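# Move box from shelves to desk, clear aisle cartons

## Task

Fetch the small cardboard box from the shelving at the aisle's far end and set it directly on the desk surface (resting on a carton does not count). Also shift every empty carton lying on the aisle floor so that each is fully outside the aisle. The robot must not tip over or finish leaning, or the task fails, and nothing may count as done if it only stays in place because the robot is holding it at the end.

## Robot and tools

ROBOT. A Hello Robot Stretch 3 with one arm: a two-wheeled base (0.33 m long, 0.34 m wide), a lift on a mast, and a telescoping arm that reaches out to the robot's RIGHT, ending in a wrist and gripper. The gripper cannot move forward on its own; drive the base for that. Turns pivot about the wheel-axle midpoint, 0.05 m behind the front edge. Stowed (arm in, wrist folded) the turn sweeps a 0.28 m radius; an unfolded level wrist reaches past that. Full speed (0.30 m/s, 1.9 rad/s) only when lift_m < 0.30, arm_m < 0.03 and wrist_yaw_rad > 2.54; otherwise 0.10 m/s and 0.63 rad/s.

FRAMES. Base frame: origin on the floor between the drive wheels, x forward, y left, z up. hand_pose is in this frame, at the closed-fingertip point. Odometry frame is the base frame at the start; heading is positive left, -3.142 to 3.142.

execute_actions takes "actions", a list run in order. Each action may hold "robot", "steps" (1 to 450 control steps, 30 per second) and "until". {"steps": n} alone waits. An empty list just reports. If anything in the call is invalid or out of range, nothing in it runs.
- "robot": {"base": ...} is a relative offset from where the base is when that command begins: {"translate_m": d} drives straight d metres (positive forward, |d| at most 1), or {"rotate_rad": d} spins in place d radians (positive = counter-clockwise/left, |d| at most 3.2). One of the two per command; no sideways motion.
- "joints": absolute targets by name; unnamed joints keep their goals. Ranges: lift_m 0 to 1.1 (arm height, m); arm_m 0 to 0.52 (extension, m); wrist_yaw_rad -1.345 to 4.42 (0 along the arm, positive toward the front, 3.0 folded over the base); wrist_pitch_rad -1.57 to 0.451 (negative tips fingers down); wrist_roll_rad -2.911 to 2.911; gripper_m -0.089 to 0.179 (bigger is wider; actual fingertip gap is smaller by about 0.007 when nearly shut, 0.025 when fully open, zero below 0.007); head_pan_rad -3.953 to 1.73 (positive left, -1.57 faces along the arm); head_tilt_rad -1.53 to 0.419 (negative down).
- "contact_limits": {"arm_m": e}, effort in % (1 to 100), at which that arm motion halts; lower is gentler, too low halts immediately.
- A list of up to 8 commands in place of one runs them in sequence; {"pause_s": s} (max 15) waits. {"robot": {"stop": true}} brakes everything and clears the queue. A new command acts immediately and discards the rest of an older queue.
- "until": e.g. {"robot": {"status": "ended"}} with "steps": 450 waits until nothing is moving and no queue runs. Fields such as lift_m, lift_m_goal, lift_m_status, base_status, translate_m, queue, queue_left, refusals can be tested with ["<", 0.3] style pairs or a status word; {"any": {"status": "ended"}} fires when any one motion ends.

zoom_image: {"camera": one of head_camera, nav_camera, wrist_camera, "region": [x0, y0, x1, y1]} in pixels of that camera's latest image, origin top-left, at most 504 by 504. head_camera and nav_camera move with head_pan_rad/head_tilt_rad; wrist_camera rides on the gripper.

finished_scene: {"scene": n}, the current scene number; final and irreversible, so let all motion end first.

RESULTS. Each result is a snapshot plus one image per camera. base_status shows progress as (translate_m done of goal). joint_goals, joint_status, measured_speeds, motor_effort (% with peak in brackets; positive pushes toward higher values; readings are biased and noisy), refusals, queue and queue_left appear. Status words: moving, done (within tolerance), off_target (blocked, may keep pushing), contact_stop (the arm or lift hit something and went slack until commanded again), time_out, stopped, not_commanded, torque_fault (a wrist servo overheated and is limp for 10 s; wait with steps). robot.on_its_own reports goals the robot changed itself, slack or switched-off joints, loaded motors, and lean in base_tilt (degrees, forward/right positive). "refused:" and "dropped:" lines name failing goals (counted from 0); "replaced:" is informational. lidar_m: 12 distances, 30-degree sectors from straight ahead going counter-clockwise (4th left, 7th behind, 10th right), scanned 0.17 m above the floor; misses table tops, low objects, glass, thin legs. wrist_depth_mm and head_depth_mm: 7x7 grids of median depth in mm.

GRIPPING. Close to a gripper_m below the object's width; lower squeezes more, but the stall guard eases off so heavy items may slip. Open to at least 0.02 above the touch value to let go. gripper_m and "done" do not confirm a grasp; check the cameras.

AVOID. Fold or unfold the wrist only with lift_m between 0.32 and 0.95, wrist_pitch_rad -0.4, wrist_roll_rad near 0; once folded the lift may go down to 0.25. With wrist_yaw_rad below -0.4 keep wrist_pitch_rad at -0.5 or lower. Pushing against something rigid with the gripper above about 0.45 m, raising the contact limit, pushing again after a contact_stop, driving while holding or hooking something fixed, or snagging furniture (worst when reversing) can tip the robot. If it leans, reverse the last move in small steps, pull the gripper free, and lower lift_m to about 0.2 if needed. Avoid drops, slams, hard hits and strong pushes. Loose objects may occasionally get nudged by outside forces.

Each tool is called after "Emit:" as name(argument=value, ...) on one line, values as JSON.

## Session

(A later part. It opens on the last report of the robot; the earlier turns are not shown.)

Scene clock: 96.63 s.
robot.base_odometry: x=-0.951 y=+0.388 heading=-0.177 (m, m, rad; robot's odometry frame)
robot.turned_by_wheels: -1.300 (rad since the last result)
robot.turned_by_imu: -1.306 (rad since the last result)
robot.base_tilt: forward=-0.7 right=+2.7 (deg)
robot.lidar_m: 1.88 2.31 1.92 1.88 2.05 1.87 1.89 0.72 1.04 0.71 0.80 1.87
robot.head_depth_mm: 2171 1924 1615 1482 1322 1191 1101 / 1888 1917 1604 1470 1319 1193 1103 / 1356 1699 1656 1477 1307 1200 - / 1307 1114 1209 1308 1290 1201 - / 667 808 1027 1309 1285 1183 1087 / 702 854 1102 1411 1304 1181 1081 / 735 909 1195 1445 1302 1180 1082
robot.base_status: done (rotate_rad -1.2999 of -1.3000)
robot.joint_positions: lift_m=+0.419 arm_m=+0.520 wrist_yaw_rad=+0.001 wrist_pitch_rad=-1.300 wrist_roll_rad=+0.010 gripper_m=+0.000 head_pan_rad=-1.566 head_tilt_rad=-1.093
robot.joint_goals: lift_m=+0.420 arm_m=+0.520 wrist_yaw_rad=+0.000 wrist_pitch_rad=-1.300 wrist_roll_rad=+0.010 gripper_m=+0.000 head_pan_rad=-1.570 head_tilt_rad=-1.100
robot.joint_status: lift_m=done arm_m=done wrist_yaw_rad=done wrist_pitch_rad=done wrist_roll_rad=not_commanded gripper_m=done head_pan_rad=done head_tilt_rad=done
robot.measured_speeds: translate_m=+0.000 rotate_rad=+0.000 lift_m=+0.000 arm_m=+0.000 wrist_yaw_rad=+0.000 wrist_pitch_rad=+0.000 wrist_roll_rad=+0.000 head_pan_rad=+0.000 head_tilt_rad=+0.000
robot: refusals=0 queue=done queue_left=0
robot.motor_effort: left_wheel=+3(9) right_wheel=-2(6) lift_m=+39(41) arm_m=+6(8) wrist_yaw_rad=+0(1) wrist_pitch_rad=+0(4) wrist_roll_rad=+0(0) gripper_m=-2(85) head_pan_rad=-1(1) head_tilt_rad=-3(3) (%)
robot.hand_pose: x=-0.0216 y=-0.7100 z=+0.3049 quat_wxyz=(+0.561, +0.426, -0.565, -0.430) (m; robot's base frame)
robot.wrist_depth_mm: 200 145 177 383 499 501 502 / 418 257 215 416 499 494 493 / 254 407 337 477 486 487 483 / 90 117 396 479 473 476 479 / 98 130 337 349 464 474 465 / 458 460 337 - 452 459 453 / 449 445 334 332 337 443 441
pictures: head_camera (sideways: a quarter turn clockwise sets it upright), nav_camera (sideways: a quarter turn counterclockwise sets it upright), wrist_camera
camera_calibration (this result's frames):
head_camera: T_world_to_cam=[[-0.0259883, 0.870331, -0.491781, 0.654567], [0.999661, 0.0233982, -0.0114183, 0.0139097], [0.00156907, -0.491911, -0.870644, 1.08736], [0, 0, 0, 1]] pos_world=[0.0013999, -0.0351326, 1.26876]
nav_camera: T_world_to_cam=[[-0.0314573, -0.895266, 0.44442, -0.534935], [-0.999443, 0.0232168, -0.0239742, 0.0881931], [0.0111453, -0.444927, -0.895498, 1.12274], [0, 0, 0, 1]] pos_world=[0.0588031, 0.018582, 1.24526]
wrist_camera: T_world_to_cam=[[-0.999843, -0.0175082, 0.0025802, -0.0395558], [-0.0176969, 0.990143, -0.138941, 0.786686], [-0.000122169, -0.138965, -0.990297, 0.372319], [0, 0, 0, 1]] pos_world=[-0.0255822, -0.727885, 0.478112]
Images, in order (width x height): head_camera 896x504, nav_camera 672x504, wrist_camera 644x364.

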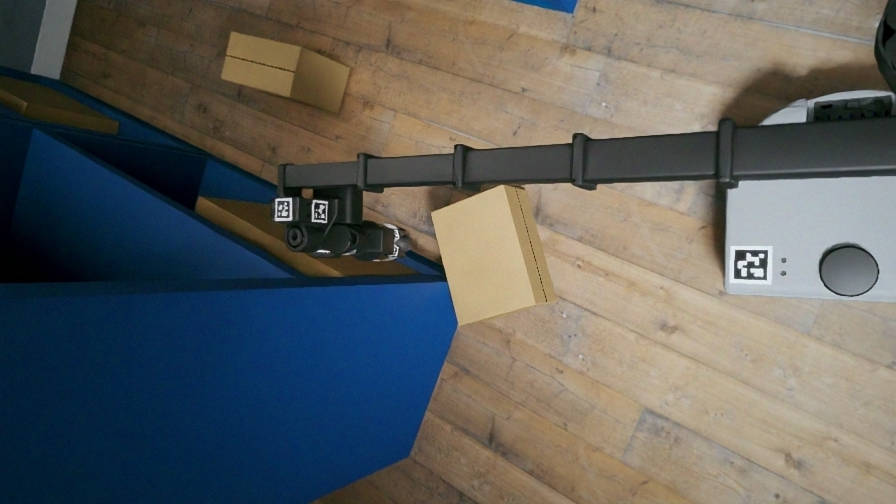

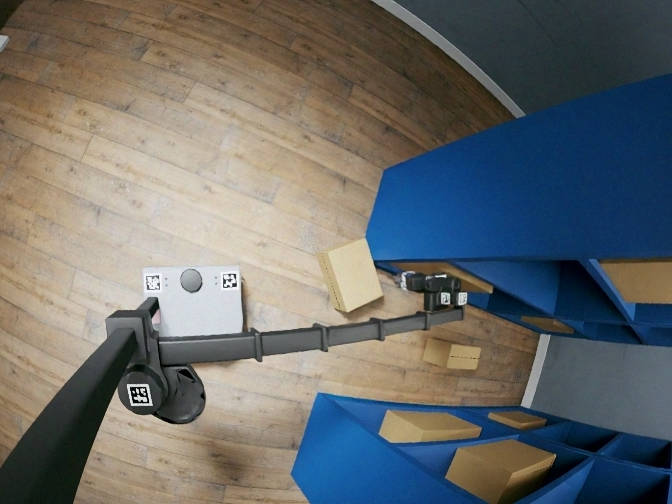

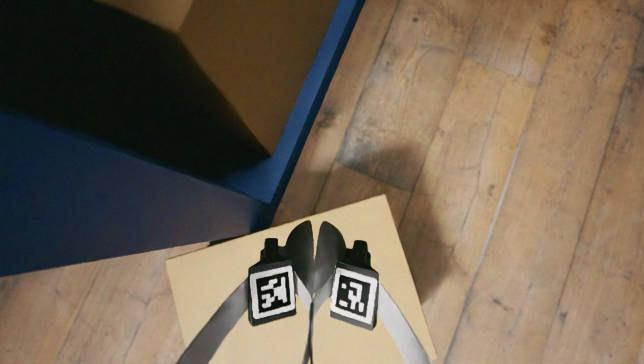

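Emit:
execute_actions(actions=[{"robot":[{"base":{"translate_m":-0.035},"joints":{"wrist_pitch_rad":-0.95}},{"joints":{"lift_m":0.17}},{"joints":{"arm_m":0.3}}],"steps":450,"until":{"robot":{"status":"ended"}}}])

Scene clock: 110.50 s.
robot.base_odometry: x=-0.985 y=+0.394 heading=-0.177 (m, m, rad; robot's odometry frame)
robot.turned_by_wheels: +0.000 (rad since the last result)
robot.turned_by_imu: +0.002 (rad since the last result)
robot.base_tilt: forward=-0.6 right=+2.7 (deg)
robot.lidar_m: 1.92 2.36 1.93 1.88 2.02 1.84 1.86 0.69 0.69 0.71 0.78 1.90
robot.head_depth_mm: 2167 1932 1643 1477 1302 1195 1091 / 2061 1922 1600 1469 1314 1189 1111 / 1362 1756 1666 1463 1308 1201 - / 1309 1163 1416 1453 1217 1205 - / 701 836 1024 1357 1217 1183 1081 / 684 839 1085 1409 1308 1182 1075 / 720 893 1170 1427 1300 1183 1081
robot.base_status: done (translate_m -0.0350 of -0.0350)
robot.joint_positions: lift_m=+0.171 arm_m=+0.300 wrist_yaw_rad=+0.001 wrist_pitch_rad=-0.958 wrist_roll_rad=+0.010 gripper_m=+0.000 head_pan_rad=-1.566 head_tilt_rad=-1.093
robot.joint_goals: lift_m=+0.170 arm_m=+0.300 wrist_yaw_rad=+0.000 wrist_pitch_rad=-0.950 wrist_roll_rad=+0.010 gripper_m=+0.000 head_pan_rad=-1.570 head_tilt_rad=-1.100
robot.joint_status: lift_m=done arm_m=done wrist_yaw_rad=done wrist_pitch_rad=done wrist_roll_rad=not_commanded gripper_m=done head_pan_rad=done head_tilt_rad=done
robot.measured_speeds: translate_m=+0.000 rotate_rad=+0.000 lift_m=+0.000 arm_m=+0.000 wrist_yaw_rad=+0.000 wrist_pitch_rad=+0.000 wrist_roll_rad=+0.000 head_pan_rad=+0.000 head_tilt_rad=+0.000
robot: refusals=0 queue=done queue_left=0
robot.motor_effort: left_wheel=+4(5) right_wheel=-2(8) lift_m=+14(38) arm_m=-5(6) wrist_yaw_rad=-1(1) wrist_pitch_rad=+2(4) wrist_roll_rad=+0(0) gripper_m=-3(2) head_pan_rad=-1(1) head_tilt_rad=-2(3) (%)
robot.hand_pose: x=-0.0215 y=-0.5729 z=+0.0857 quat_wxyz=(+0.625, +0.325, -0.630, -0.328) (m; robot's base frame)
robot.wrist_depth_mm: 249 218 281 369 373 370 376 / 320 273 317 331 338 335 338 / 303 300 302 307 302 305 309 / 277 280 278 279 281 282 279 / 257 258 259 262 261 260 258 / 126 126 242 - 241 242 242 / 117 117 118 222 226 226 227
pictures: head_camera (sideways: a quarter turn clockwise sets it upright), nav_camera (sideways: a quarter turn counterclockwise sets it upright), wrist_camera
camera_calibration (this result's frames):
head_camera: T_world_to_cam=[[-0.0259881, 0.870331, -0.491781, 0.654566], [0.999661, 0.023398, -0.0114183, 0.0139097], [0.00156901, -0.491911, -0.870644, 1.08736], [0, 0, 0, 1]] pos_world=[0.00139989, -0.0351326, 1.26876]
nav_camera: T_world_to_cam=[[-0.0314575, -0.895266, 0.44442, -0.534935], [-0.999443, 0.0232169, -0.0239742, 0.0881931], [0.0111452, -0.444927, -0.895498, 1.12274], [0, 0, 0, 1]] pos_world=[0.0588031, 0.018582, 1.24526]
wrist_camera: T_world_to_cam=[[-0.999841, -0.0159699, 0.00795531, -0.0360527], [-0.0178387, 0.88662, -0.462155, 0.588901], [0.000327226, -0.462223, -0.886764, -0.0197247], [0, 0, 0, 1]] pos_world=[-0.0255353, -0.531825, 0.254959]
Images, in order (width x height): head_camera 896x504, nav_camera 672x504, wrist_camera 644x364.

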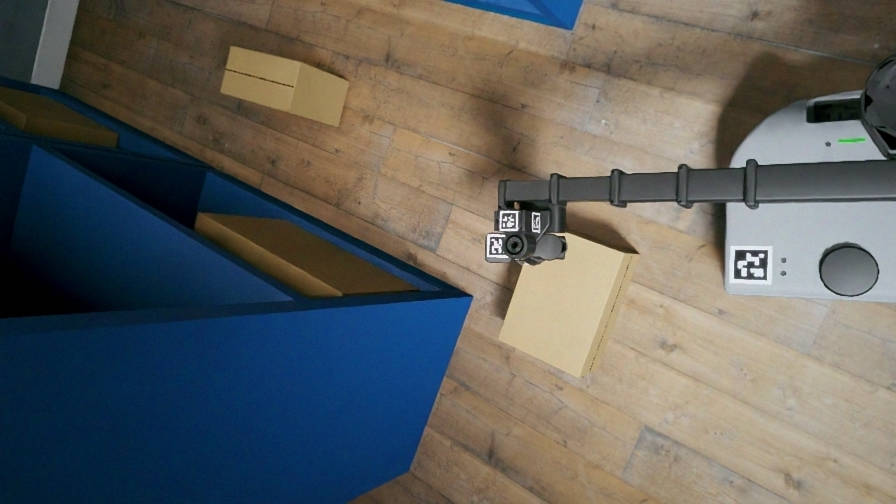

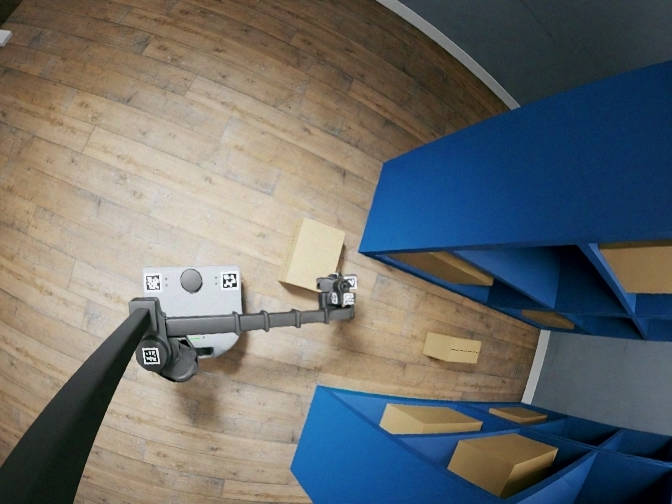

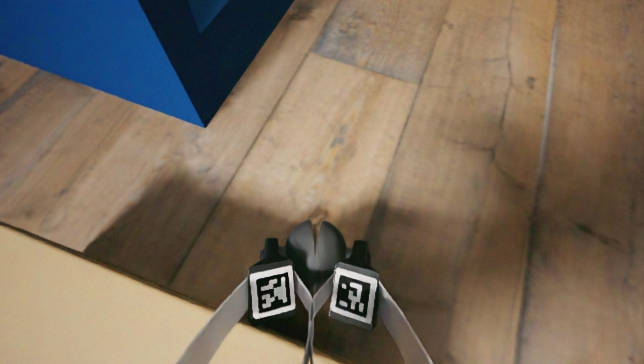

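Emit:
execute_actions(actions=[{"robot":[{"base":{"rotate_rad":-0.37}},{"joints":{"arm_m":0.15}},{"base":{"translate_m":0.42}},{"base":{"translate_m":-0.32},"joints":{"lift_m":0.4,"arm_m":0,"wrist_pitch_rad":-0.8,"gripper_m":0.179}},{"base":{"rotate_rad":-1.56},"joints":{"wrist_yaw_rad":1.57,"head_pan_rad":0,"head_tilt_rad":-0.9}}],"steps":450,"until":{"robot":{"status":"ended"}}},{"steps":300,"until":{"robot":{"status":"ended"}}}])

Scene clock: 131.60 s.
robot.base_odometry: x=-0.900 y=+0.342 heading=-2.107 (m, m, rad; robot's odometry frame)
robot.turned_by_wheels: -1.930 (rad since the last result)
robot.turned_by_imu: -1.943 (rad since the last result)
robot.base_tilt: forward=-0.6 right=+2.7 (deg)
robot.lidar_m: 1.00 0.67 0.89 1.81 1.87 1.91 2.26 1.91 2.01 1.95 0.90 0.73
robot.head_depth_mm: 1261 1111 1159 1082 1192 1263 1116 / 2015 1575 1652 1577 1413 1258 1114 / 2177 2393 2057 1696 1434 1256 1107 / 2153 2415 2038 1627 1431 1248 1105 / 2098 2314 1964 1681 1431 1248 1105 / 1328 1449 1267 1240 1246 1241 1107 / 772 1399 782 884 1150 1146 1081
robot.base_status: done (rotate_rad -1.5599 of -1.5600)
robot.joint_positions: lift_m=+0.399 arm_m=+0.003 wrist_yaw_rad=+1.567 wrist_pitch_rad=-0.814 wrist_roll_rad=+0.010 gripper_m=+0.179 head_pan_rad=-0.007 head_tilt_rad=-0.903
robot.joint_goals: lift_m=+0.400 arm_m=+0.000 wrist_yaw_rad=+1.570 wrist_pitch_rad=-0.800 wrist_roll_rad=+0.010 gripper_m=+0.179 head_pan_rad=+0.000 head_tilt_rad=-0.900
robot.joint_status: lift_m=done arm_m=done wrist_yaw_rad=done wrist_pitch_rad=done wrist_roll_rad=not_commanded gripper_m=done head_pan_rad=done head_tilt_rad=done
robot.measured_speeds: translate_m=+0.000 rotate_rad=+0.000 lift_m=+0.000 arm_m=+0.000 wrist_yaw_rad=+0.000 wrist_pitch_rad=+0.000 wrist_roll_rad=+0.000 head_pan_rad=+0.000 head_tilt_rad=+0.000
robot: refusals=0 queue=done queue_left=0
robot.motor_effort: left_wheel=+4(9) right_wheel=-2(8) lift_m=+38(41) arm_m=-6(6) wrist_yaw_rad=+3(3) wrist_pitch_rad=+4(4) wrist_roll_rad=+0(0) gripper_m=-1(92) head_pan_rad=+2(27) head_tilt_rad=+2(18) (%)
robot.hand_pose: x=+0.1371 y=-0.1483 z=+0.3354 quat_wxyz=(+0.657, +0.658, -0.265, +0.257) (m; robot's base frame)
robot.wrist_depth_mm: 572 688 888 892 855 569 563 / 652 709 764 766 729 654 649 / 556 653 683 659 699 690 680 / 566 588 587 582 606 605 614 / 529 538 550 539 543 538 544 / 492 482 490 486 491 492 493 / 433 445 445 446 451 441 454
pictures: head_camera (sideways: a quarter turn clockwise sets it upright), nav_camera (sideways: a quarter turn counterclockwise sets it upright), wrist_camera
camera_calibration (this result's frames):
head_camera: T_world_to_cam=[[-0.761849, -0.01644, -0.647546, 0.861985], [-0.00904316, 0.99985, -0.0147449, 0.0243969], [0.647691, -0.0053775, -0.761884, 0.942023], [0, 0, 0, 1]] pos_world=[0.0467829, -0.00515652, 1.27625]
nav_camera: T_world_to_cam=[[0.794614, -0.0413581, 0.605705, -0.750079], [-0.0300303, -0.999133, -0.0288256, 0.0886022], [0.606372, 0.00471571, -0.795167, 0.988703], [0, 0, 0, 1]] pos_world=[-0.000837862, 0.0528411, 1.24306]
wrist_camera: T_world_to_cam=[[0.00995843, -0.9999, 0.010019, -0.157785], [-0.810825, -0.0139383, -0.585123, 0.347018], [0.585204, -0.00229672, -0.810883, 0.360484], [0, 0, 0, 1]] pos_world=[0.0719857, -0.152104, 0.496939]
Images, in order (width x height): head_camera 896x504, nav_camera 672x504, wrist_camera 644x364.

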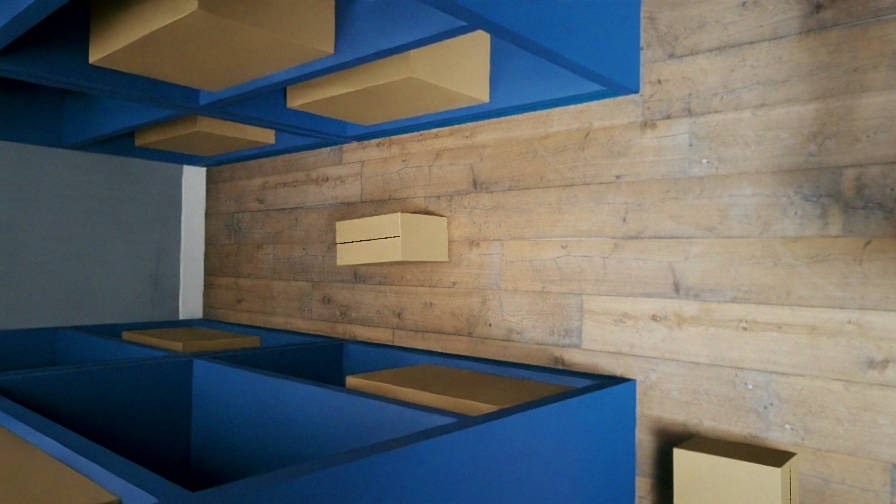

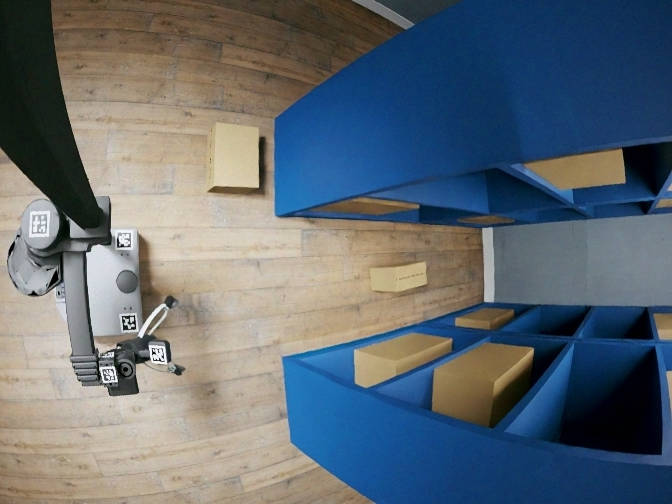

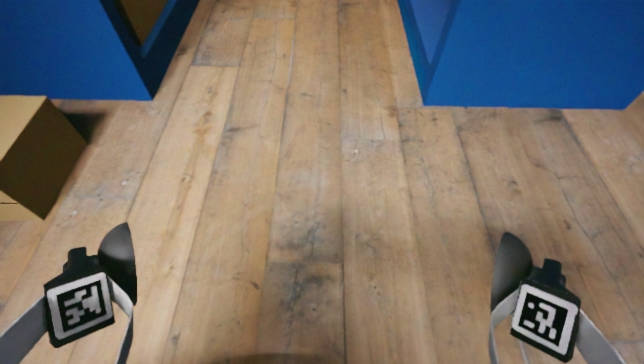

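Emit:
execute_actions(actions=[{"robot":[{"base":{"rotate_rad":0.055},"joints":{"wrist_yaw_rad":1.72,"wrist_pitch_rad":-0.4,"head_tilt_rad":-1.2}},{"base":{"translate_m":0.9},"joints":{"lift_m":0.135}}],"steps":450,"until":{"robot":{"status":"ended"}}}])

Scene clock: 146.47 s.
robot.base_odometry: x=-1.317 y=-0.455 heading=-2.052 (m, m, rad; robot's odometry frame)
robot.turned_by_wheels: +0.055 (rad since the last result)
robot.turned_by_imu: +0.067 (rad since the last result)
robot.base_tilt: forward=-0.7 right=+2.7 (deg)
robot.lidar_m: 0.63 0.27 0.21 0.20 0.21 0.29 2.77 2.65 0.48 0.45 0.47 0.28
robot.head_depth_mm: 1490 1473 1431 1304 1217 1152 1072 / 1568 1713 1539 1397 1275 1179 1078 / 1585 1711 1545 1399 1139 1183 - / 1592 1706 1528 1396 1254 1187 - / 1184 1372 1463 1352 1254 1184 - / 678 764 878 827 953 982 929 / 552 740 873 804 735 682 642
robot.base_status: done (translate_m +0.9000 of +0.9000)
robot.joint_positions: lift_m=+0.136 arm_m=+0.003 wrist_yaw_rad=+1.717 wrist_pitch_rad=-0.419 wrist_roll_rad=+0.010 gripper_m=+0.179 head_pan_rad=-0.007 head_tilt_rad=-1.186
robot.joint_goals: lift_m=+0.135 arm_m=+0.000 wrist_yaw_rad=+1.720 wrist_pitch_rad=-0.400 wrist_roll_rad=+0.010 gripper_m=+0.179 head_pan_rad=+0.000 head_tilt_rad=-1.200
robot.joint_status: lift_m=done arm_m=done wrist_yaw_rad=done wrist_pitch_rad=done wrist_roll_rad=not_commanded gripper_m=done head_pan_rad=done head_tilt_rad=done
robot.measured_speeds: translate_m=+0.000 rotate_rad=+0.000 lift_m=+0.000 arm_m=+0.000 wrist_yaw_rad=+0.000 wrist_pitch_rad=+0.000 wrist_roll_rad=+0.000 head_pan_rad=+0.000 head_tilt_rad=+0.000
robot: refusals=0 queue=done queue_left=0
robot.motor_effort: left_wheel=-2(4) right_wheel=+3(7) lift_m=+15(37) arm_m=-6(5) wrist_yaw_rad=+3(3) wrist_pitch_rad=+5(5) wrist_roll_rad=+0(0) gripper_m=+1(1) head_pan_rad=+2(3) head_tilt_rad=-7(33) (%)
robot.hand_pose: x=+0.2006 y=-0.1150 z=+0.1481 quat_wxyz=(+0.562, +0.621, -0.343, +0.425) (m; robot's base frame)
robot.wrist_depth_mm: 568 543 603 - - 984 674 / 618 576 623 856 382 870 481 / 465 472 591 225 229 680 469 / 348 424 497 213 202 525 446 / 323 391 395 236 227 408 388 / - 327 329 271 259 345 337 / 275 281 282 284 281 278 297
pictures: head_camera (sideways: a quarter turn clockwise sets it upright), nav_camera (sideways: a quarter turn counterclockwise sets it upright), wrist_camera
camera_calibration (this result's frames):
head_camera: T_world_to_cam=[[-0.912451, -0.0155423, -0.408891, 0.552006], [-0.0127133, 0.999873, -0.00963602, 0.0177636], [0.408989, -0.00359403, -0.912532, 1.1393], [0, 0, 0, 1]] pos_world=[0.0379445, -0.00508723, 1.26553]
nav_camera: T_world_to_cam=[[0.932213, -0.042159, 0.359446, -0.430137], [-0.0369788, -0.999089, -0.0212786, 0.0788099], [0.360016, 0.00654427, -0.932923, 1.16923], [0, 0, 0, 1]] pos_world=[-0.0170465, 0.0529522, 1.24709]
wrist_camera: T_world_to_cam=[[0.154676, -0.987858, 0.0145639, -0.151515], [-0.514833, -0.0931753, -0.852212, 0.260456], [0.843221, 0.124319, -0.522994, 0.0916818], [0, 0, 0, 1]] pos_world=[0.0802193, -0.136805, 0.27212]
Images, in order (width x height): head_camera 896x504, nav_camera 672x504, wrist_camera 644x364.

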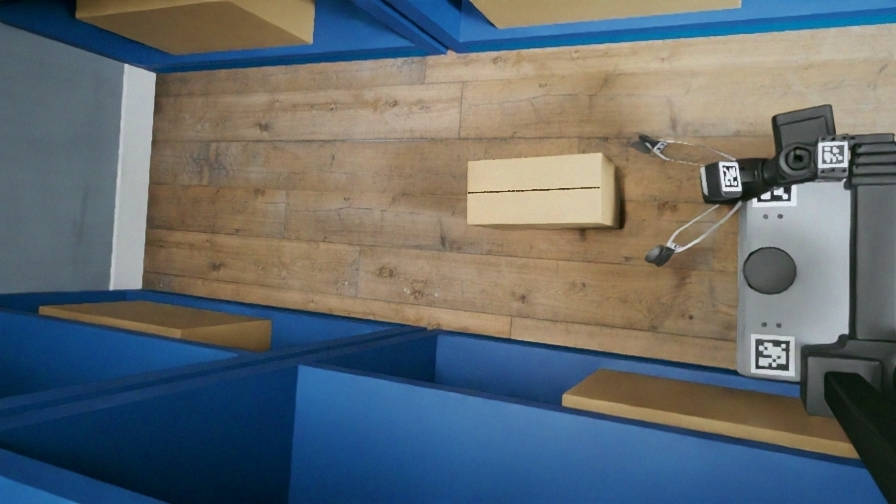

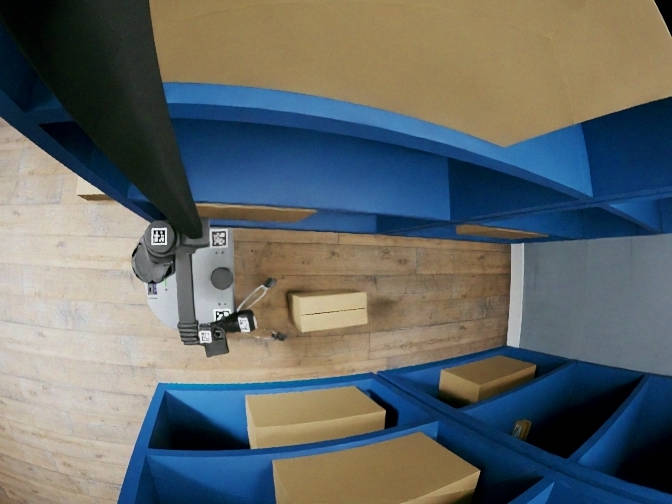

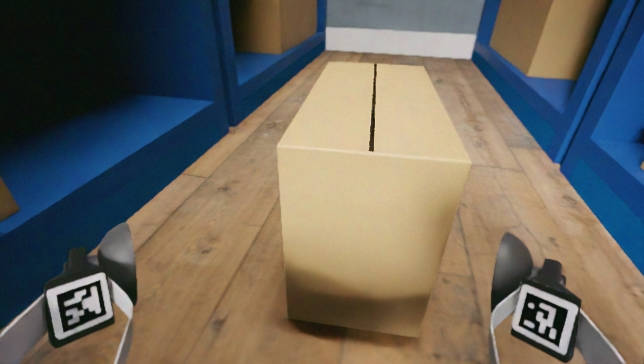

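Small box is on the right, second shelf.

Emit:
execute_actions(actions=[{"robot":[{"base":{"rotate_rad":-0.05},"joints":{"wrist_yaw_rad":1.69}},{"base":{"translate_m":0.12}},{"joints":{"gripper_m":0.095}},{"base":{"rotate_rad":0.04}},{"base":{"translate_m":-0.9}},{"joints":{"arm_m":0.4}}],"steps":450,"until":{"robot":{"status":"ended"}}},{"steps":300,"until":{"robot":{"status":"ended"}}}])

Scene clock: 168.30 s.
robot.base_odometry: x=-0.953 y=+0.235 heading=-2.062 (m, m, rad; robot's odometry frame)
robot.turned_by_wheels: -0.010 (rad since the last result)
robot.turned_by_imu: -0.012 (rad since the last result)
robot.base_tilt: forward=-0.6 right=+2.7 (deg)
robot.lidar_m: 0.82 0.56 0.75 1.79 1.88 2.02 2.37 2.03 2.01 1.96 0.50 0.64
robot.head_depth_mm: 1371 1303 1355 1288 1245 1172 1102 / 1869 1685 1513 1394 1282 1171 1104 / 1931 1716 1536 1394 1274 1182 - / 1922 1703 1538 1391 1277 1184 - / 1539 1634 1487 1378 1266 1178 - / 1115 1005 955 1225 1250 1170 1107 / 1111 662 801 1161 1143 1164 1094
robot.base_status: done (translate_m -0.9000 of -0.9000)
robot.joint_positions: lift_m=+0.135 arm_m=+0.400 wrist_yaw_rad=+1.692 wrist_pitch_rad=-0.410 wrist_roll_rad=+0.008 gripper_m=+0.096 head_pan_rad=-0.007 head_tilt_rad=-1.186
robot.joint_goals: lift_m=+0.135 arm_m=+0.400 wrist_yaw_rad=+1.690 wrist_pitch_rad=-0.400 wrist_roll_rad=+0.008 gripper_m=+0.095 head_pan_rad=+0.000 head_tilt_rad=-1.200
robot.joint_status: lift_m=done arm_m=done wrist_yaw_rad=done wrist_pitch_rad=done wrist_roll_rad=not_commanded gripper_m=done head_pan_rad=done head_tilt_rad=done
robot.measured_speeds: translate_m=+0.000 rotate_rad=+0.000 lift_m=+0.000 arm_m=+0.000 wrist_yaw_rad=+0.000 wrist_pitch_rad=+0.000 wrist_roll_rad=+0.000 head_pan_rad=+0.000 head_tilt_rad=+0.000
robot: refusals=0 queue=done queue_left=0
robot.motor_effort: left_wheel=+0(6) right_wheel=+2(6) lift_m=+16(15) arm_m=+6(4) wrist_yaw_rad=-1(6) wrist_pitch_rad=+3(5) wrist_roll_rad=+0(1) gripper_m=-22(99) head_pan_rad=+2(2) head_tilt_rad=-7(9) (%)
robot.hand_pose: x=+0.2024 y=-0.5175 z=+0.1499 quat_wxyz=(+0.566, +0.615, -0.353, +0.420) (m; robot's base frame)
robot.wrist_depth_mm: 735 - - 375 356 338 324 / 750 948 - 389 380 366 349 / 668 671 687 231 250 402 379 / 503 508 170 171 181 424 414 / 398 384 134 136 137 411 419 / 333 128 120 116 114 353 341 / 278 276 139 125 114 281 294
pictures: head_camera (sideways: a quarter turn clockwise sets it upright), nav_camera (sideways: a quarter turn counterclockwise sets it upright), wrist_camera
camera_calibration (this result's frames):
head_camera: T_world_to_cam=[[-0.91262, -0.0158135, -0.408502, 0.5515], [-0.0130158, 0.999869, -0.00962764, 0.0177545], [0.408601, -0.0034694, -0.912707, 1.13953], [0, 0, 0, 1]] pos_world=[0.0379305, -0.00507762, 1.26551]
nav_camera: T_world_to_cam=[[0.932379, -0.0418818, 0.359048, -0.42962], [-0.0366897, -0.9991, -0.0212657, 0.0787914], [0.359616, 0.00665435, -0.933077, 1.16943], [0, 0, 0, 1]] pos_world=[-0.0170857, 0.0529455, 1.2471]
wrist_camera: T_world_to_cam=[[0.129793, -0.991417, 0.0157098, -0.54646], [-0.509985, -0.0803363, -0.856423, 0.231691], [0.850334, 0.103146, -0.516035, 0.127737], [0, 0, 0, 1]] pos_world=[0.0804663, -0.536332, 0.272927]
Images, in order (width x height): head_camera 896x504, nav_camera 672x504, wrist_camera 644x364.

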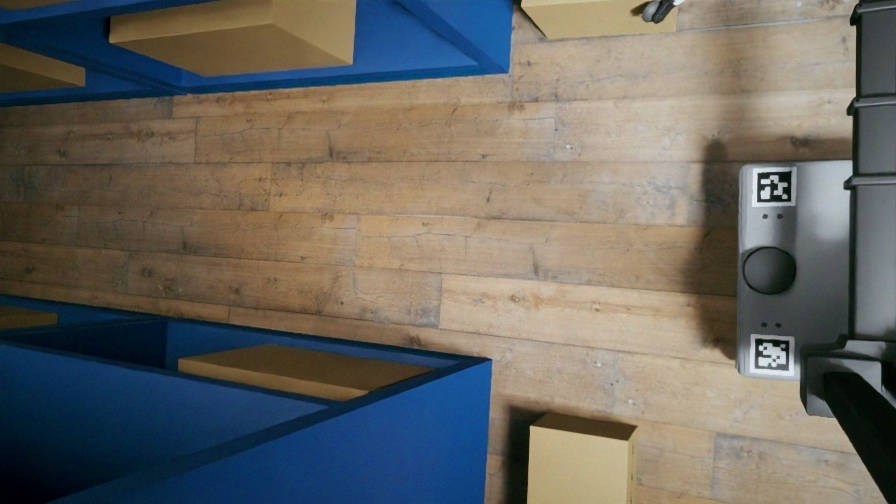

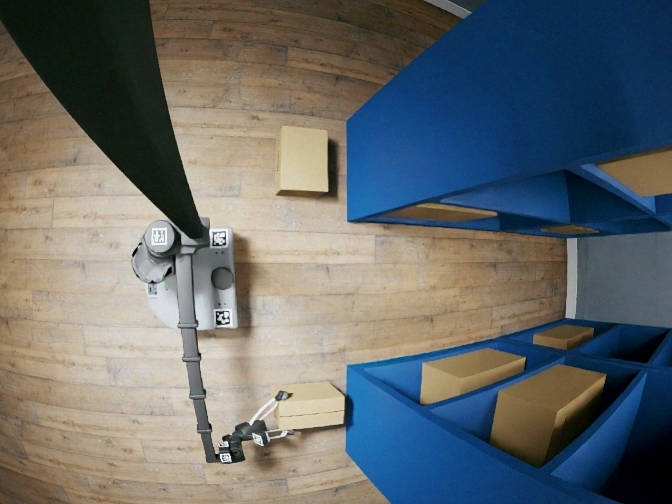

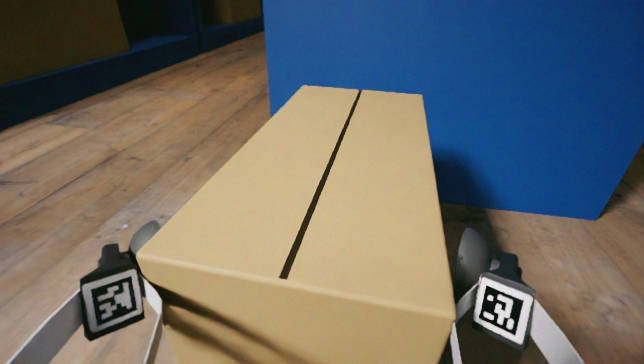

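Emit:
execute_actions(actions=[{"robot":[{"joints":{"gripper_m":0.16}},{"base":{"rotate_rad":-0.055},"joints":{"lift_m":0.29}},{"joints":{"arm_m":0,"wrist_yaw_rad":2.65,"gripper_m":0.03,"head_pan_rad":-1.3,"head_tilt_rad":-0.9}},{"base":{"translate_m":1.0}},{"base":{"translate_m":0.55},"joints":{"lift_m":0.6}}],"steps":450,"until":{"robot":{"status":"ended"}}},{"steps":300,"until":{"robot":{"status":"ended"}}}])

Scene clock: 190.47 s.
robot.base_odometry: x=-1.758 y=-1.090 heading=-2.117 (m, m, rad; robot's odometry frame)
robot.turned_by_wheels: -0.055 (rad since the last result)
robot.turned_by_imu: -0.037 (rad since the last result)
robot.base_tilt: forward=-0.7 right=+2.7 (deg)
robot.lidar_m: 0.82 0.37 0.38 0.25 0.24 0.57 1.03 0.56 0.39 0.38 0.45 0.56
robot.head_depth_mm: 675 606 476 473 586 758 1048 / 693 604 474 928 797 832 - / 710 601 472 967 845 1138 - / 721 597 470 988 841 1183 1107 / 735 594 482 963 855 1151 1104 / 752 591 495 980 871 1178 1097 / 763 587 508 978 892 1200 1103
robot.base_status: done (translate_m +0.5500 of +0.5500)
robot.joint_positions: lift_m=+0.599 arm_m=+0.003 wrist_yaw_rad=+2.648 wrist_pitch_rad=-0.414 wrist_roll_rad=+0.008 gripper_m=+0.030 head_pan_rad=-1.293 head_tilt_rad=-0.902
robot.joint_goals: lift_m=+0.600 arm_m=+0.000 wrist_yaw_rad=+2.650 wrist_pitch_rad=-0.400 wrist_roll_rad=+0.008 gripper_m=+0.030 head_pan_rad=-1.300 head_tilt_rad=-0.900
robot.joint_status: lift_m=done arm_m=done wrist_yaw_rad=done wrist_pitch_rad=done wrist_roll_rad=not_commanded gripper_m=done head_pan_rad=done head_tilt_rad=done
robot.measured_speeds: translate_m=+0.000 rotate_rad=+0.000 lift_m=+0.000 arm_m=+0.000 wrist_yaw_rad=+0.000 wrist_pitch_rad=+0.000 wrist_roll_rad=+0.000 head_pan_rad=+0.000 head_tilt_rad=+0.000
robot: refusals=0 queue=done queue_left=0
robot.motor_effort: left_wheel=+1(14) right_wheel=+0(7) lift_m=+38(39) arm_m=-5(7) wrist_yaw_rad=+2(5) wrist_pitch_rad=+4(4) wrist_roll_rad=+0(0) gripper_m=-1(90) head_pan_rad=-2(26) head_tilt_rad=+1(23) (%)
robot.hand_pose: x=+0.0853 y=+0.0505 z=+0.6131 quat_wxyz=(+0.310, +0.709, -0.029, +0.633) (m; robot's base frame)
robot.wrist_depth_mm: 433 588 662 771 857 738 575 / 378 609 684 736 775 720 603 / 328 489 500 501 515 561 628 / 290 370 372 402 681 741 686 / 282 316 902 683 601 772 707 / - 525 847 761 695 842 722 / - 425 673 653 737 802 732
pictures: head_camera (sideways: a quarter turn clockwise sets it upright), nav_camera (sideways: a quarter turn counterclockwise sets it upright), wrist_camera
camera_calibration (this result's frames):
head_camera: T_world_to_cam=[[-0.229619, 0.726494, -0.647674, 0.858906], [0.957107, 0.28936, -0.0147476, 0.0185069], [0.176697, -0.62328, -0.761775, 0.944754], [0, 0, 0, 1]] pos_world=[0.0125727, -0.0404987, 1.27625]
nav_camera: T_world_to_cam=[[0.183345, -0.774173, 0.605839, -0.746525], [-0.967385, -0.251664, -0.0288294, 0.0943251], [0.174787, -0.580794, -0.795065, 0.991202], [0, 0, 0, 1]] pos_world=[0.0548714, 0.0214832, 1.24306]
wrist_camera: T_world_to_cam=[[0.884935, -0.46545, 0.0156794, -0.0663924], [-0.22982, -0.465732, -0.854562, 0.608717], [0.405059, 0.752629, -0.519112, 0.4148], [0, 0, 0, 1]] pos_world=[0.0306303, -0.0595938, 0.736555]
Images, in order (width x height): head_camera 896x504, nav_camera 672x504, wrist_camera 644x364.

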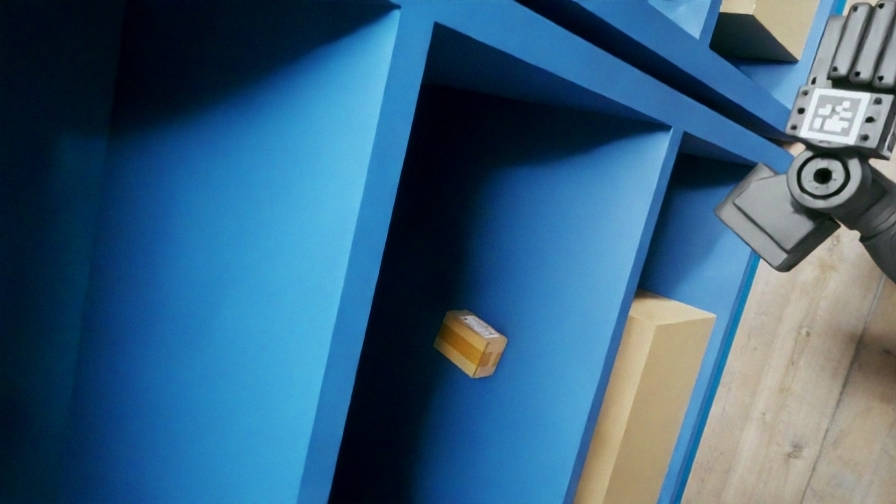

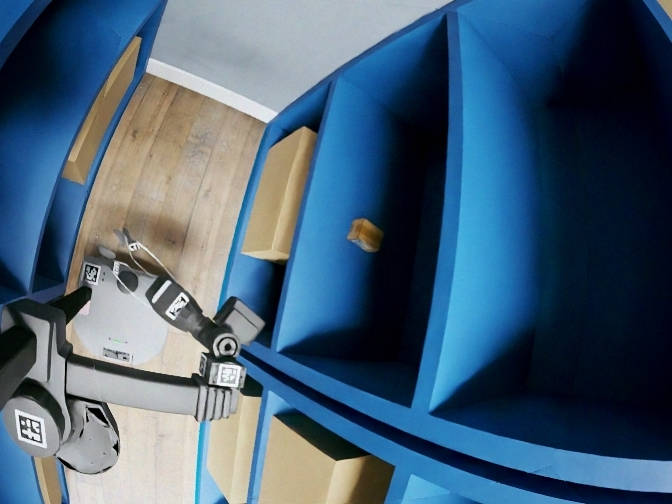

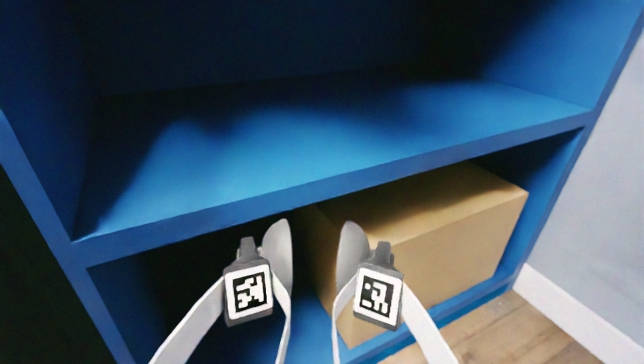

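Emit:
execute_actions(actions=[{"robot":[{"base":{"translate_m":0.33},"joints":{"wrist_yaw_rad":0,"gripper_m":0.13,"head_pan_rad":-1.57,"lift_m":0.55}},{"joints":{"arm_m":0.1}}],"steps":450,"until":{"robot":{"status":"ended"}}}])

Scene clock: 201.40 s.
robot.base_odometry: x=-1.929 y=-1.372 heading=-2.117 (m, m, rad; robot's odometry frame)
robot.turned_by_wheels: +0.000 (rad since the last result)
robot.turned_by_imu: +0.005 (rad since the last result)
robot.base_tilt: forward=-0.6 right=+2.7 (deg)
robot.lidar_m: 0.49 0.36 0.26 0.25 0.56 0.46 1.00 0.55 0.41 0.39 0.41 0.51
robot.head_depth_mm: 702 606 475 975 850 1109 1115 / 705 603 473 971 847 1169 - / 705 600 472 968 845 - 1100 / 706 598 469 967 859 1059 1107 / 702 593 468 985 838 996 1106 / 697 590 465 981 836 1008 1101 / 700 586 463 977 834 1144 1101
robot.base_status: done (translate_m +0.3300 of +0.3300)
robot.joint_positions: lift_m=+0.551 arm_m=+0.100 wrist_yaw_rad=+0.002 wrist_pitch_rad=-0.414 wrist_roll_rad=+0.008 gripper_m=+0.130 head_pan_rad=-1.563 head_tilt_rad=-0.902
robot.joint_goals: lift_m=+0.550 arm_m=+0.100 wrist_yaw_rad=+0.000 wrist_pitch_rad=-0.400 wrist_roll_rad=+0.008 gripper_m=+0.130 head_pan_rad=-1.570 head_tilt_rad=-0.900
robot.joint_status: lift_m=done arm_m=done wrist_yaw_rad=done wrist_pitch_rad=done wrist_roll_rad=not_commanded gripper_m=done head_pan_rad=done head_tilt_rad=done
robot.measured_speeds: translate_m=+0.000 rotate_rad=+0.000 lift_m=+0.000 arm_m=+0.000 wrist_yaw_rad=+0.000 wrist_pitch_rad=+0.000 wrist_roll_rad=+0.000 head_pan_rad=+0.000 head_tilt_rad=+0.000
robot: refusals=0 queue=done queue_left=0
robot.motor_effort: left_wheel=+1(8) right_wheel=+0(4) lift_m=+15(37) arm_m=+6(7) wrist_yaw_rad=-2(3) wrist_pitch_rad=+4(4) wrist_roll_rad=+0(0) gripper_m=+0(87) head_pan_rad=-2(14) head_tilt_rad=+1(3) (%)
robot.hand_pose: x=-0.0211 y=-0.4695 z=+0.5641 quat_wxyz=(+0.689, +0.146, -0.694, -0.146) (m; robot's base frame)
robot.wrist_depth_mm: 450 433 437 437 432 426 422 / 470 469 479 471 471 468 448 / 368 374 377 336 388 402 395 / 274 276 284 215 286 289 297 / 221 230 226 227 227 232 233 / 184 - 187 188 190 196 191 / 163 155 160 161 162 157 164
pictures: head_camera (sideways: a quarter turn clockwise sets it upright), nav_camera (sideways: a quarter turn counterclockwise sets it upright), wrist_camera
camera_calibration (this result's frames):
head_camera: T_world_to_cam=[[-0.0277951, 0.76141, -0.647675, 0.857675], [0.999604, 0.0239457, -0.0147476, 0.0182477], [0.00428003, -0.647828, -0.761774, 0.945806], [0, 0, 0, 1]] pos_world=[0.00155062, -0.0407596, 1.27625]
nav_camera: T_world_to_cam=[[-0.029508, -0.79504, 0.605839, -0.745227], [-0.99947, 0.0151268, -0.0288294, 0.0945208], [0.0137562, -0.606369, -0.795065, 0.992184], [0, 0, 0, 1]] pos_world=[0.0588319, 0.00771493, 1.24306]
wrist_camera: T_world_to_cam=[[-0.99981, -0.0115661, 0.0156787, -0.0400863], [-0.0194048, 0.519002, -0.854553, 0.767], [0.00174661, -0.854695, -0.519128, 0.0607016], [0, 0, 0, 1]] pos_world=[-0.0253013, -0.346656, 0.687582]
Images, in order (width x height): head_camera 896x504, nav_camera 672x504, wrist_camera 644x364.

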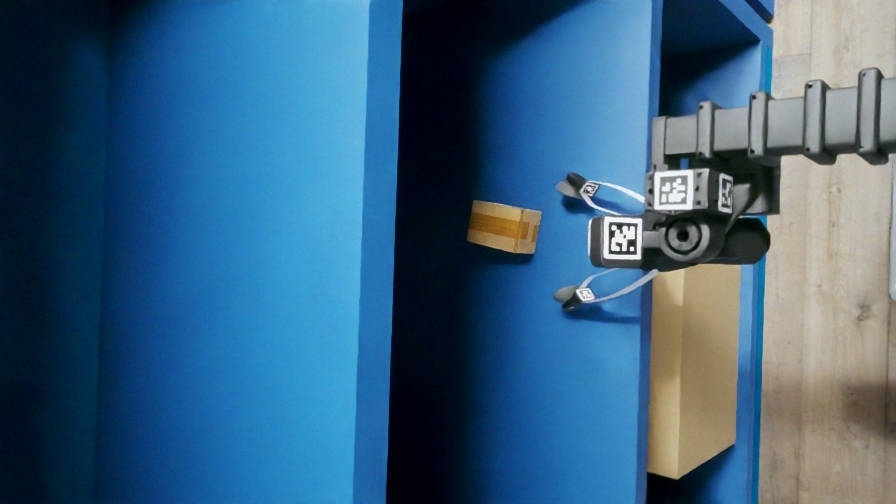

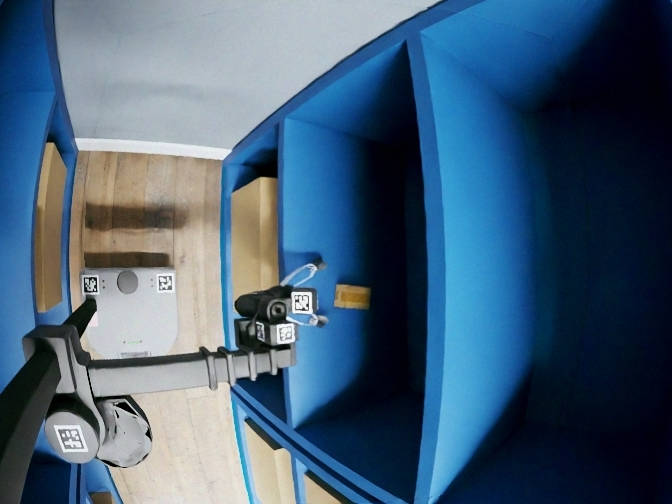

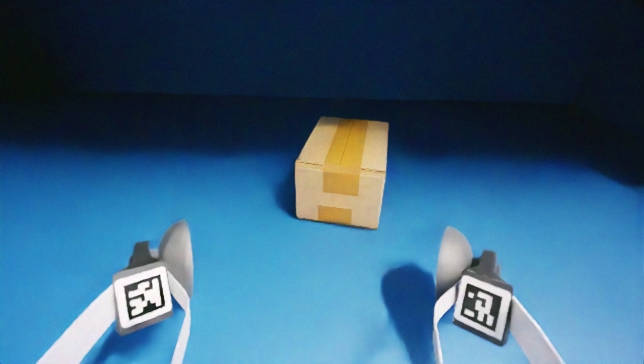

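Emit:
execute_actions(actions=[{"robot":[{"base":{"translate_m":-0.018},"joints":{"arm_m":0.2}},{"joints":{"gripper_m":0.03}},{"joints":{"lift_m":0.59}},{"joints":{"arm_m":0,"wrist_yaw_rad":2.65,"head_pan_rad":-3.14,"head_tilt_rad":-0.5}}],"steps":450,"until":{"robot":{"status":"ended"}}}])

Scene clock: 212.40 s.
robot.base_odometry: x=-1.920 y=-1.356 heading=-2.117 (m, m, rad; robot's odometry frame)
robot.turned_by_wheels: +0.000 (rad since the last result)
robot.turned_by_imu: +0.002 (rad since the last result)
robot.base_tilt: forward=-0.6 right=+2.7 (deg)
robot.lidar_m: 0.51 0.36 0.26 0.25 0.53 0.44 1.00 0.53 0.53 0.39 0.41 0.53
robot.head_depth_mm: 1073 842 760 758 1191 929 641 / 1124 1179 1121 1407 1235 1059 1181 / 3521 3809 - 2914 1989 1558 1310 / 3547 3758 - 2890 2067 1603 1314 / 3519 3803 - 2875 2060 1590 1309 / 3548 3864 - 2706 1897 1576 1309 / 1121 1202 1258 1394 1212 1226 1207
robot.base_status: done (translate_m -0.0180 of -0.0180)
robot.joint_positions: lift_m=+0.589 arm_m=+0.003 wrist_yaw_rad=+2.647 wrist_pitch_rad=-0.421 wrist_roll_rad=+0.008 gripper_m=+0.031 head_pan_rad=-3.133 head_tilt_rad=-0.508
robot.joint_goals: lift_m=+0.590 arm_m=+0.000 wrist_yaw_rad=+2.650 wrist_pitch_rad=-0.400 wrist_roll_rad=+0.008 gripper_m=+0.030 head_pan_rad=-3.140 head_tilt_rad=-0.500
robot.joint_status: lift_m=done arm_m=done wrist_yaw_rad=done wrist_pitch_rad=done wrist_roll_rad=not_commanded gripper_m=done head_pan_rad=done head_tilt_rad=done
robot.measured_speeds: translate_m=+0.000 rotate_rad=+0.000 lift_m=+0.000 arm_m=+0.000 wrist_yaw_rad=+0.000 wrist_pitch_rad=+0.000 wrist_roll_rad=+0.000 head_pan_rad=+0.000 head_tilt_rad=+0.000
robot: refusals=0 queue=done queue_left=0
robot.motor_effort: left_wheel=+1(5) right_wheel=+0(4) lift_m=+39(43) arm_m=-6(6) wrist_yaw_rad=+3(4) wrist_pitch_rad=+6(6) wrist_roll_rad=+0(0) gripper_m=-17(95) head_pan_rad=-2(24) head_tilt_rad=+4(34) (%)
robot.hand_pose: x=+0.0850 y=+0.0496 z=+0.6014 quat_wxyz=(+0.313, +0.709, -0.027, +0.631) (m; robot's base frame)
robot.wrist_depth_mm: 549 586 638 732 574 423 373 / 564 621 664 693 590 456 387 / 448 454 456 467 476 492 396 / 341 345 349 190 586 532 416 / 284 312 336 153 604 550 421 / - 781 130 127 - 567 436 / - 636 453 136 730 578 458
pictures: head_camera (sideways: a quarter turn clockwise sets it upright), nav_camera (sideways: a quarter turn counterclockwise sets it upright), wrist_camera
camera_calibration (this result's frames):
head_camera: T_world_to_cam=[[0.453843, 0.0258649, -0.890706, 1.17154], [0.0180447, -0.99964, -0.0198338, 0.0308659], [-0.890899, -0.00707109, -0.454147, 0.551085], [0, 0, 0, 1]] pos_world=[-0.0412899, 0.00444993, 1.29438]
nav_camera: T_world_to_cam=[[-0.501064, 0.0312853, 0.864844, -1.07993], [0.00127151, 0.999372, -0.0354151, 0.0970068], [-0.865409, -0.0166456, -0.500789, 0.61477], [0, 0, 0, 1]] pos_world=[-0.00920919, -0.0529267, 1.24528]
wrist_camera: T_world_to_cam=[[0.884681, -0.465935, 0.015616, -0.0662678], [-0.233046, -0.471005, -0.85079, 0.596552], [0.403768, 0.749039, -0.525274, 0.413527], [0, 0, 0, 1]] pos_world=[0.0306812, -0.0596451, 0.72579]
Images, in order (width x height): head_camera 896x504, nav_camera 672x504, wrist_camera 644x364.

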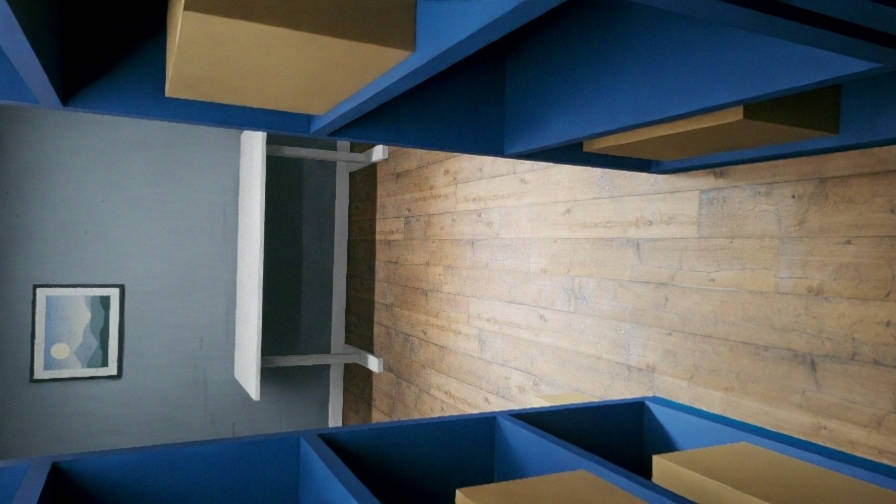

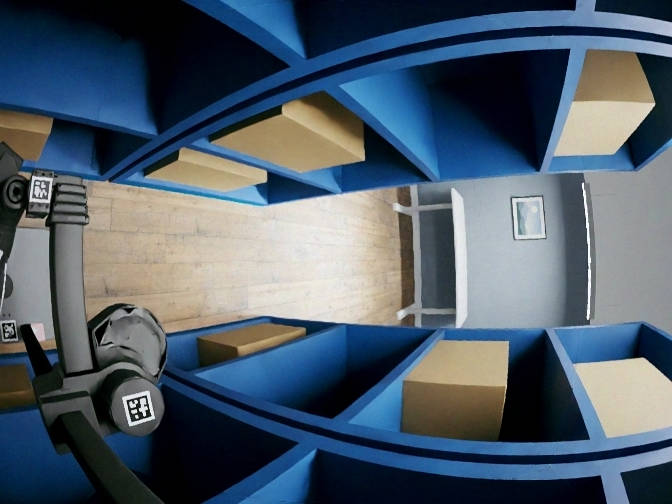

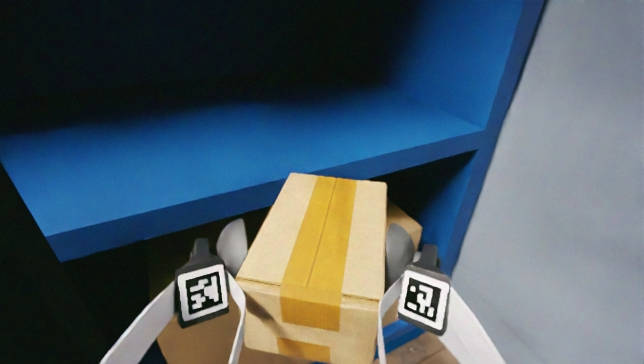

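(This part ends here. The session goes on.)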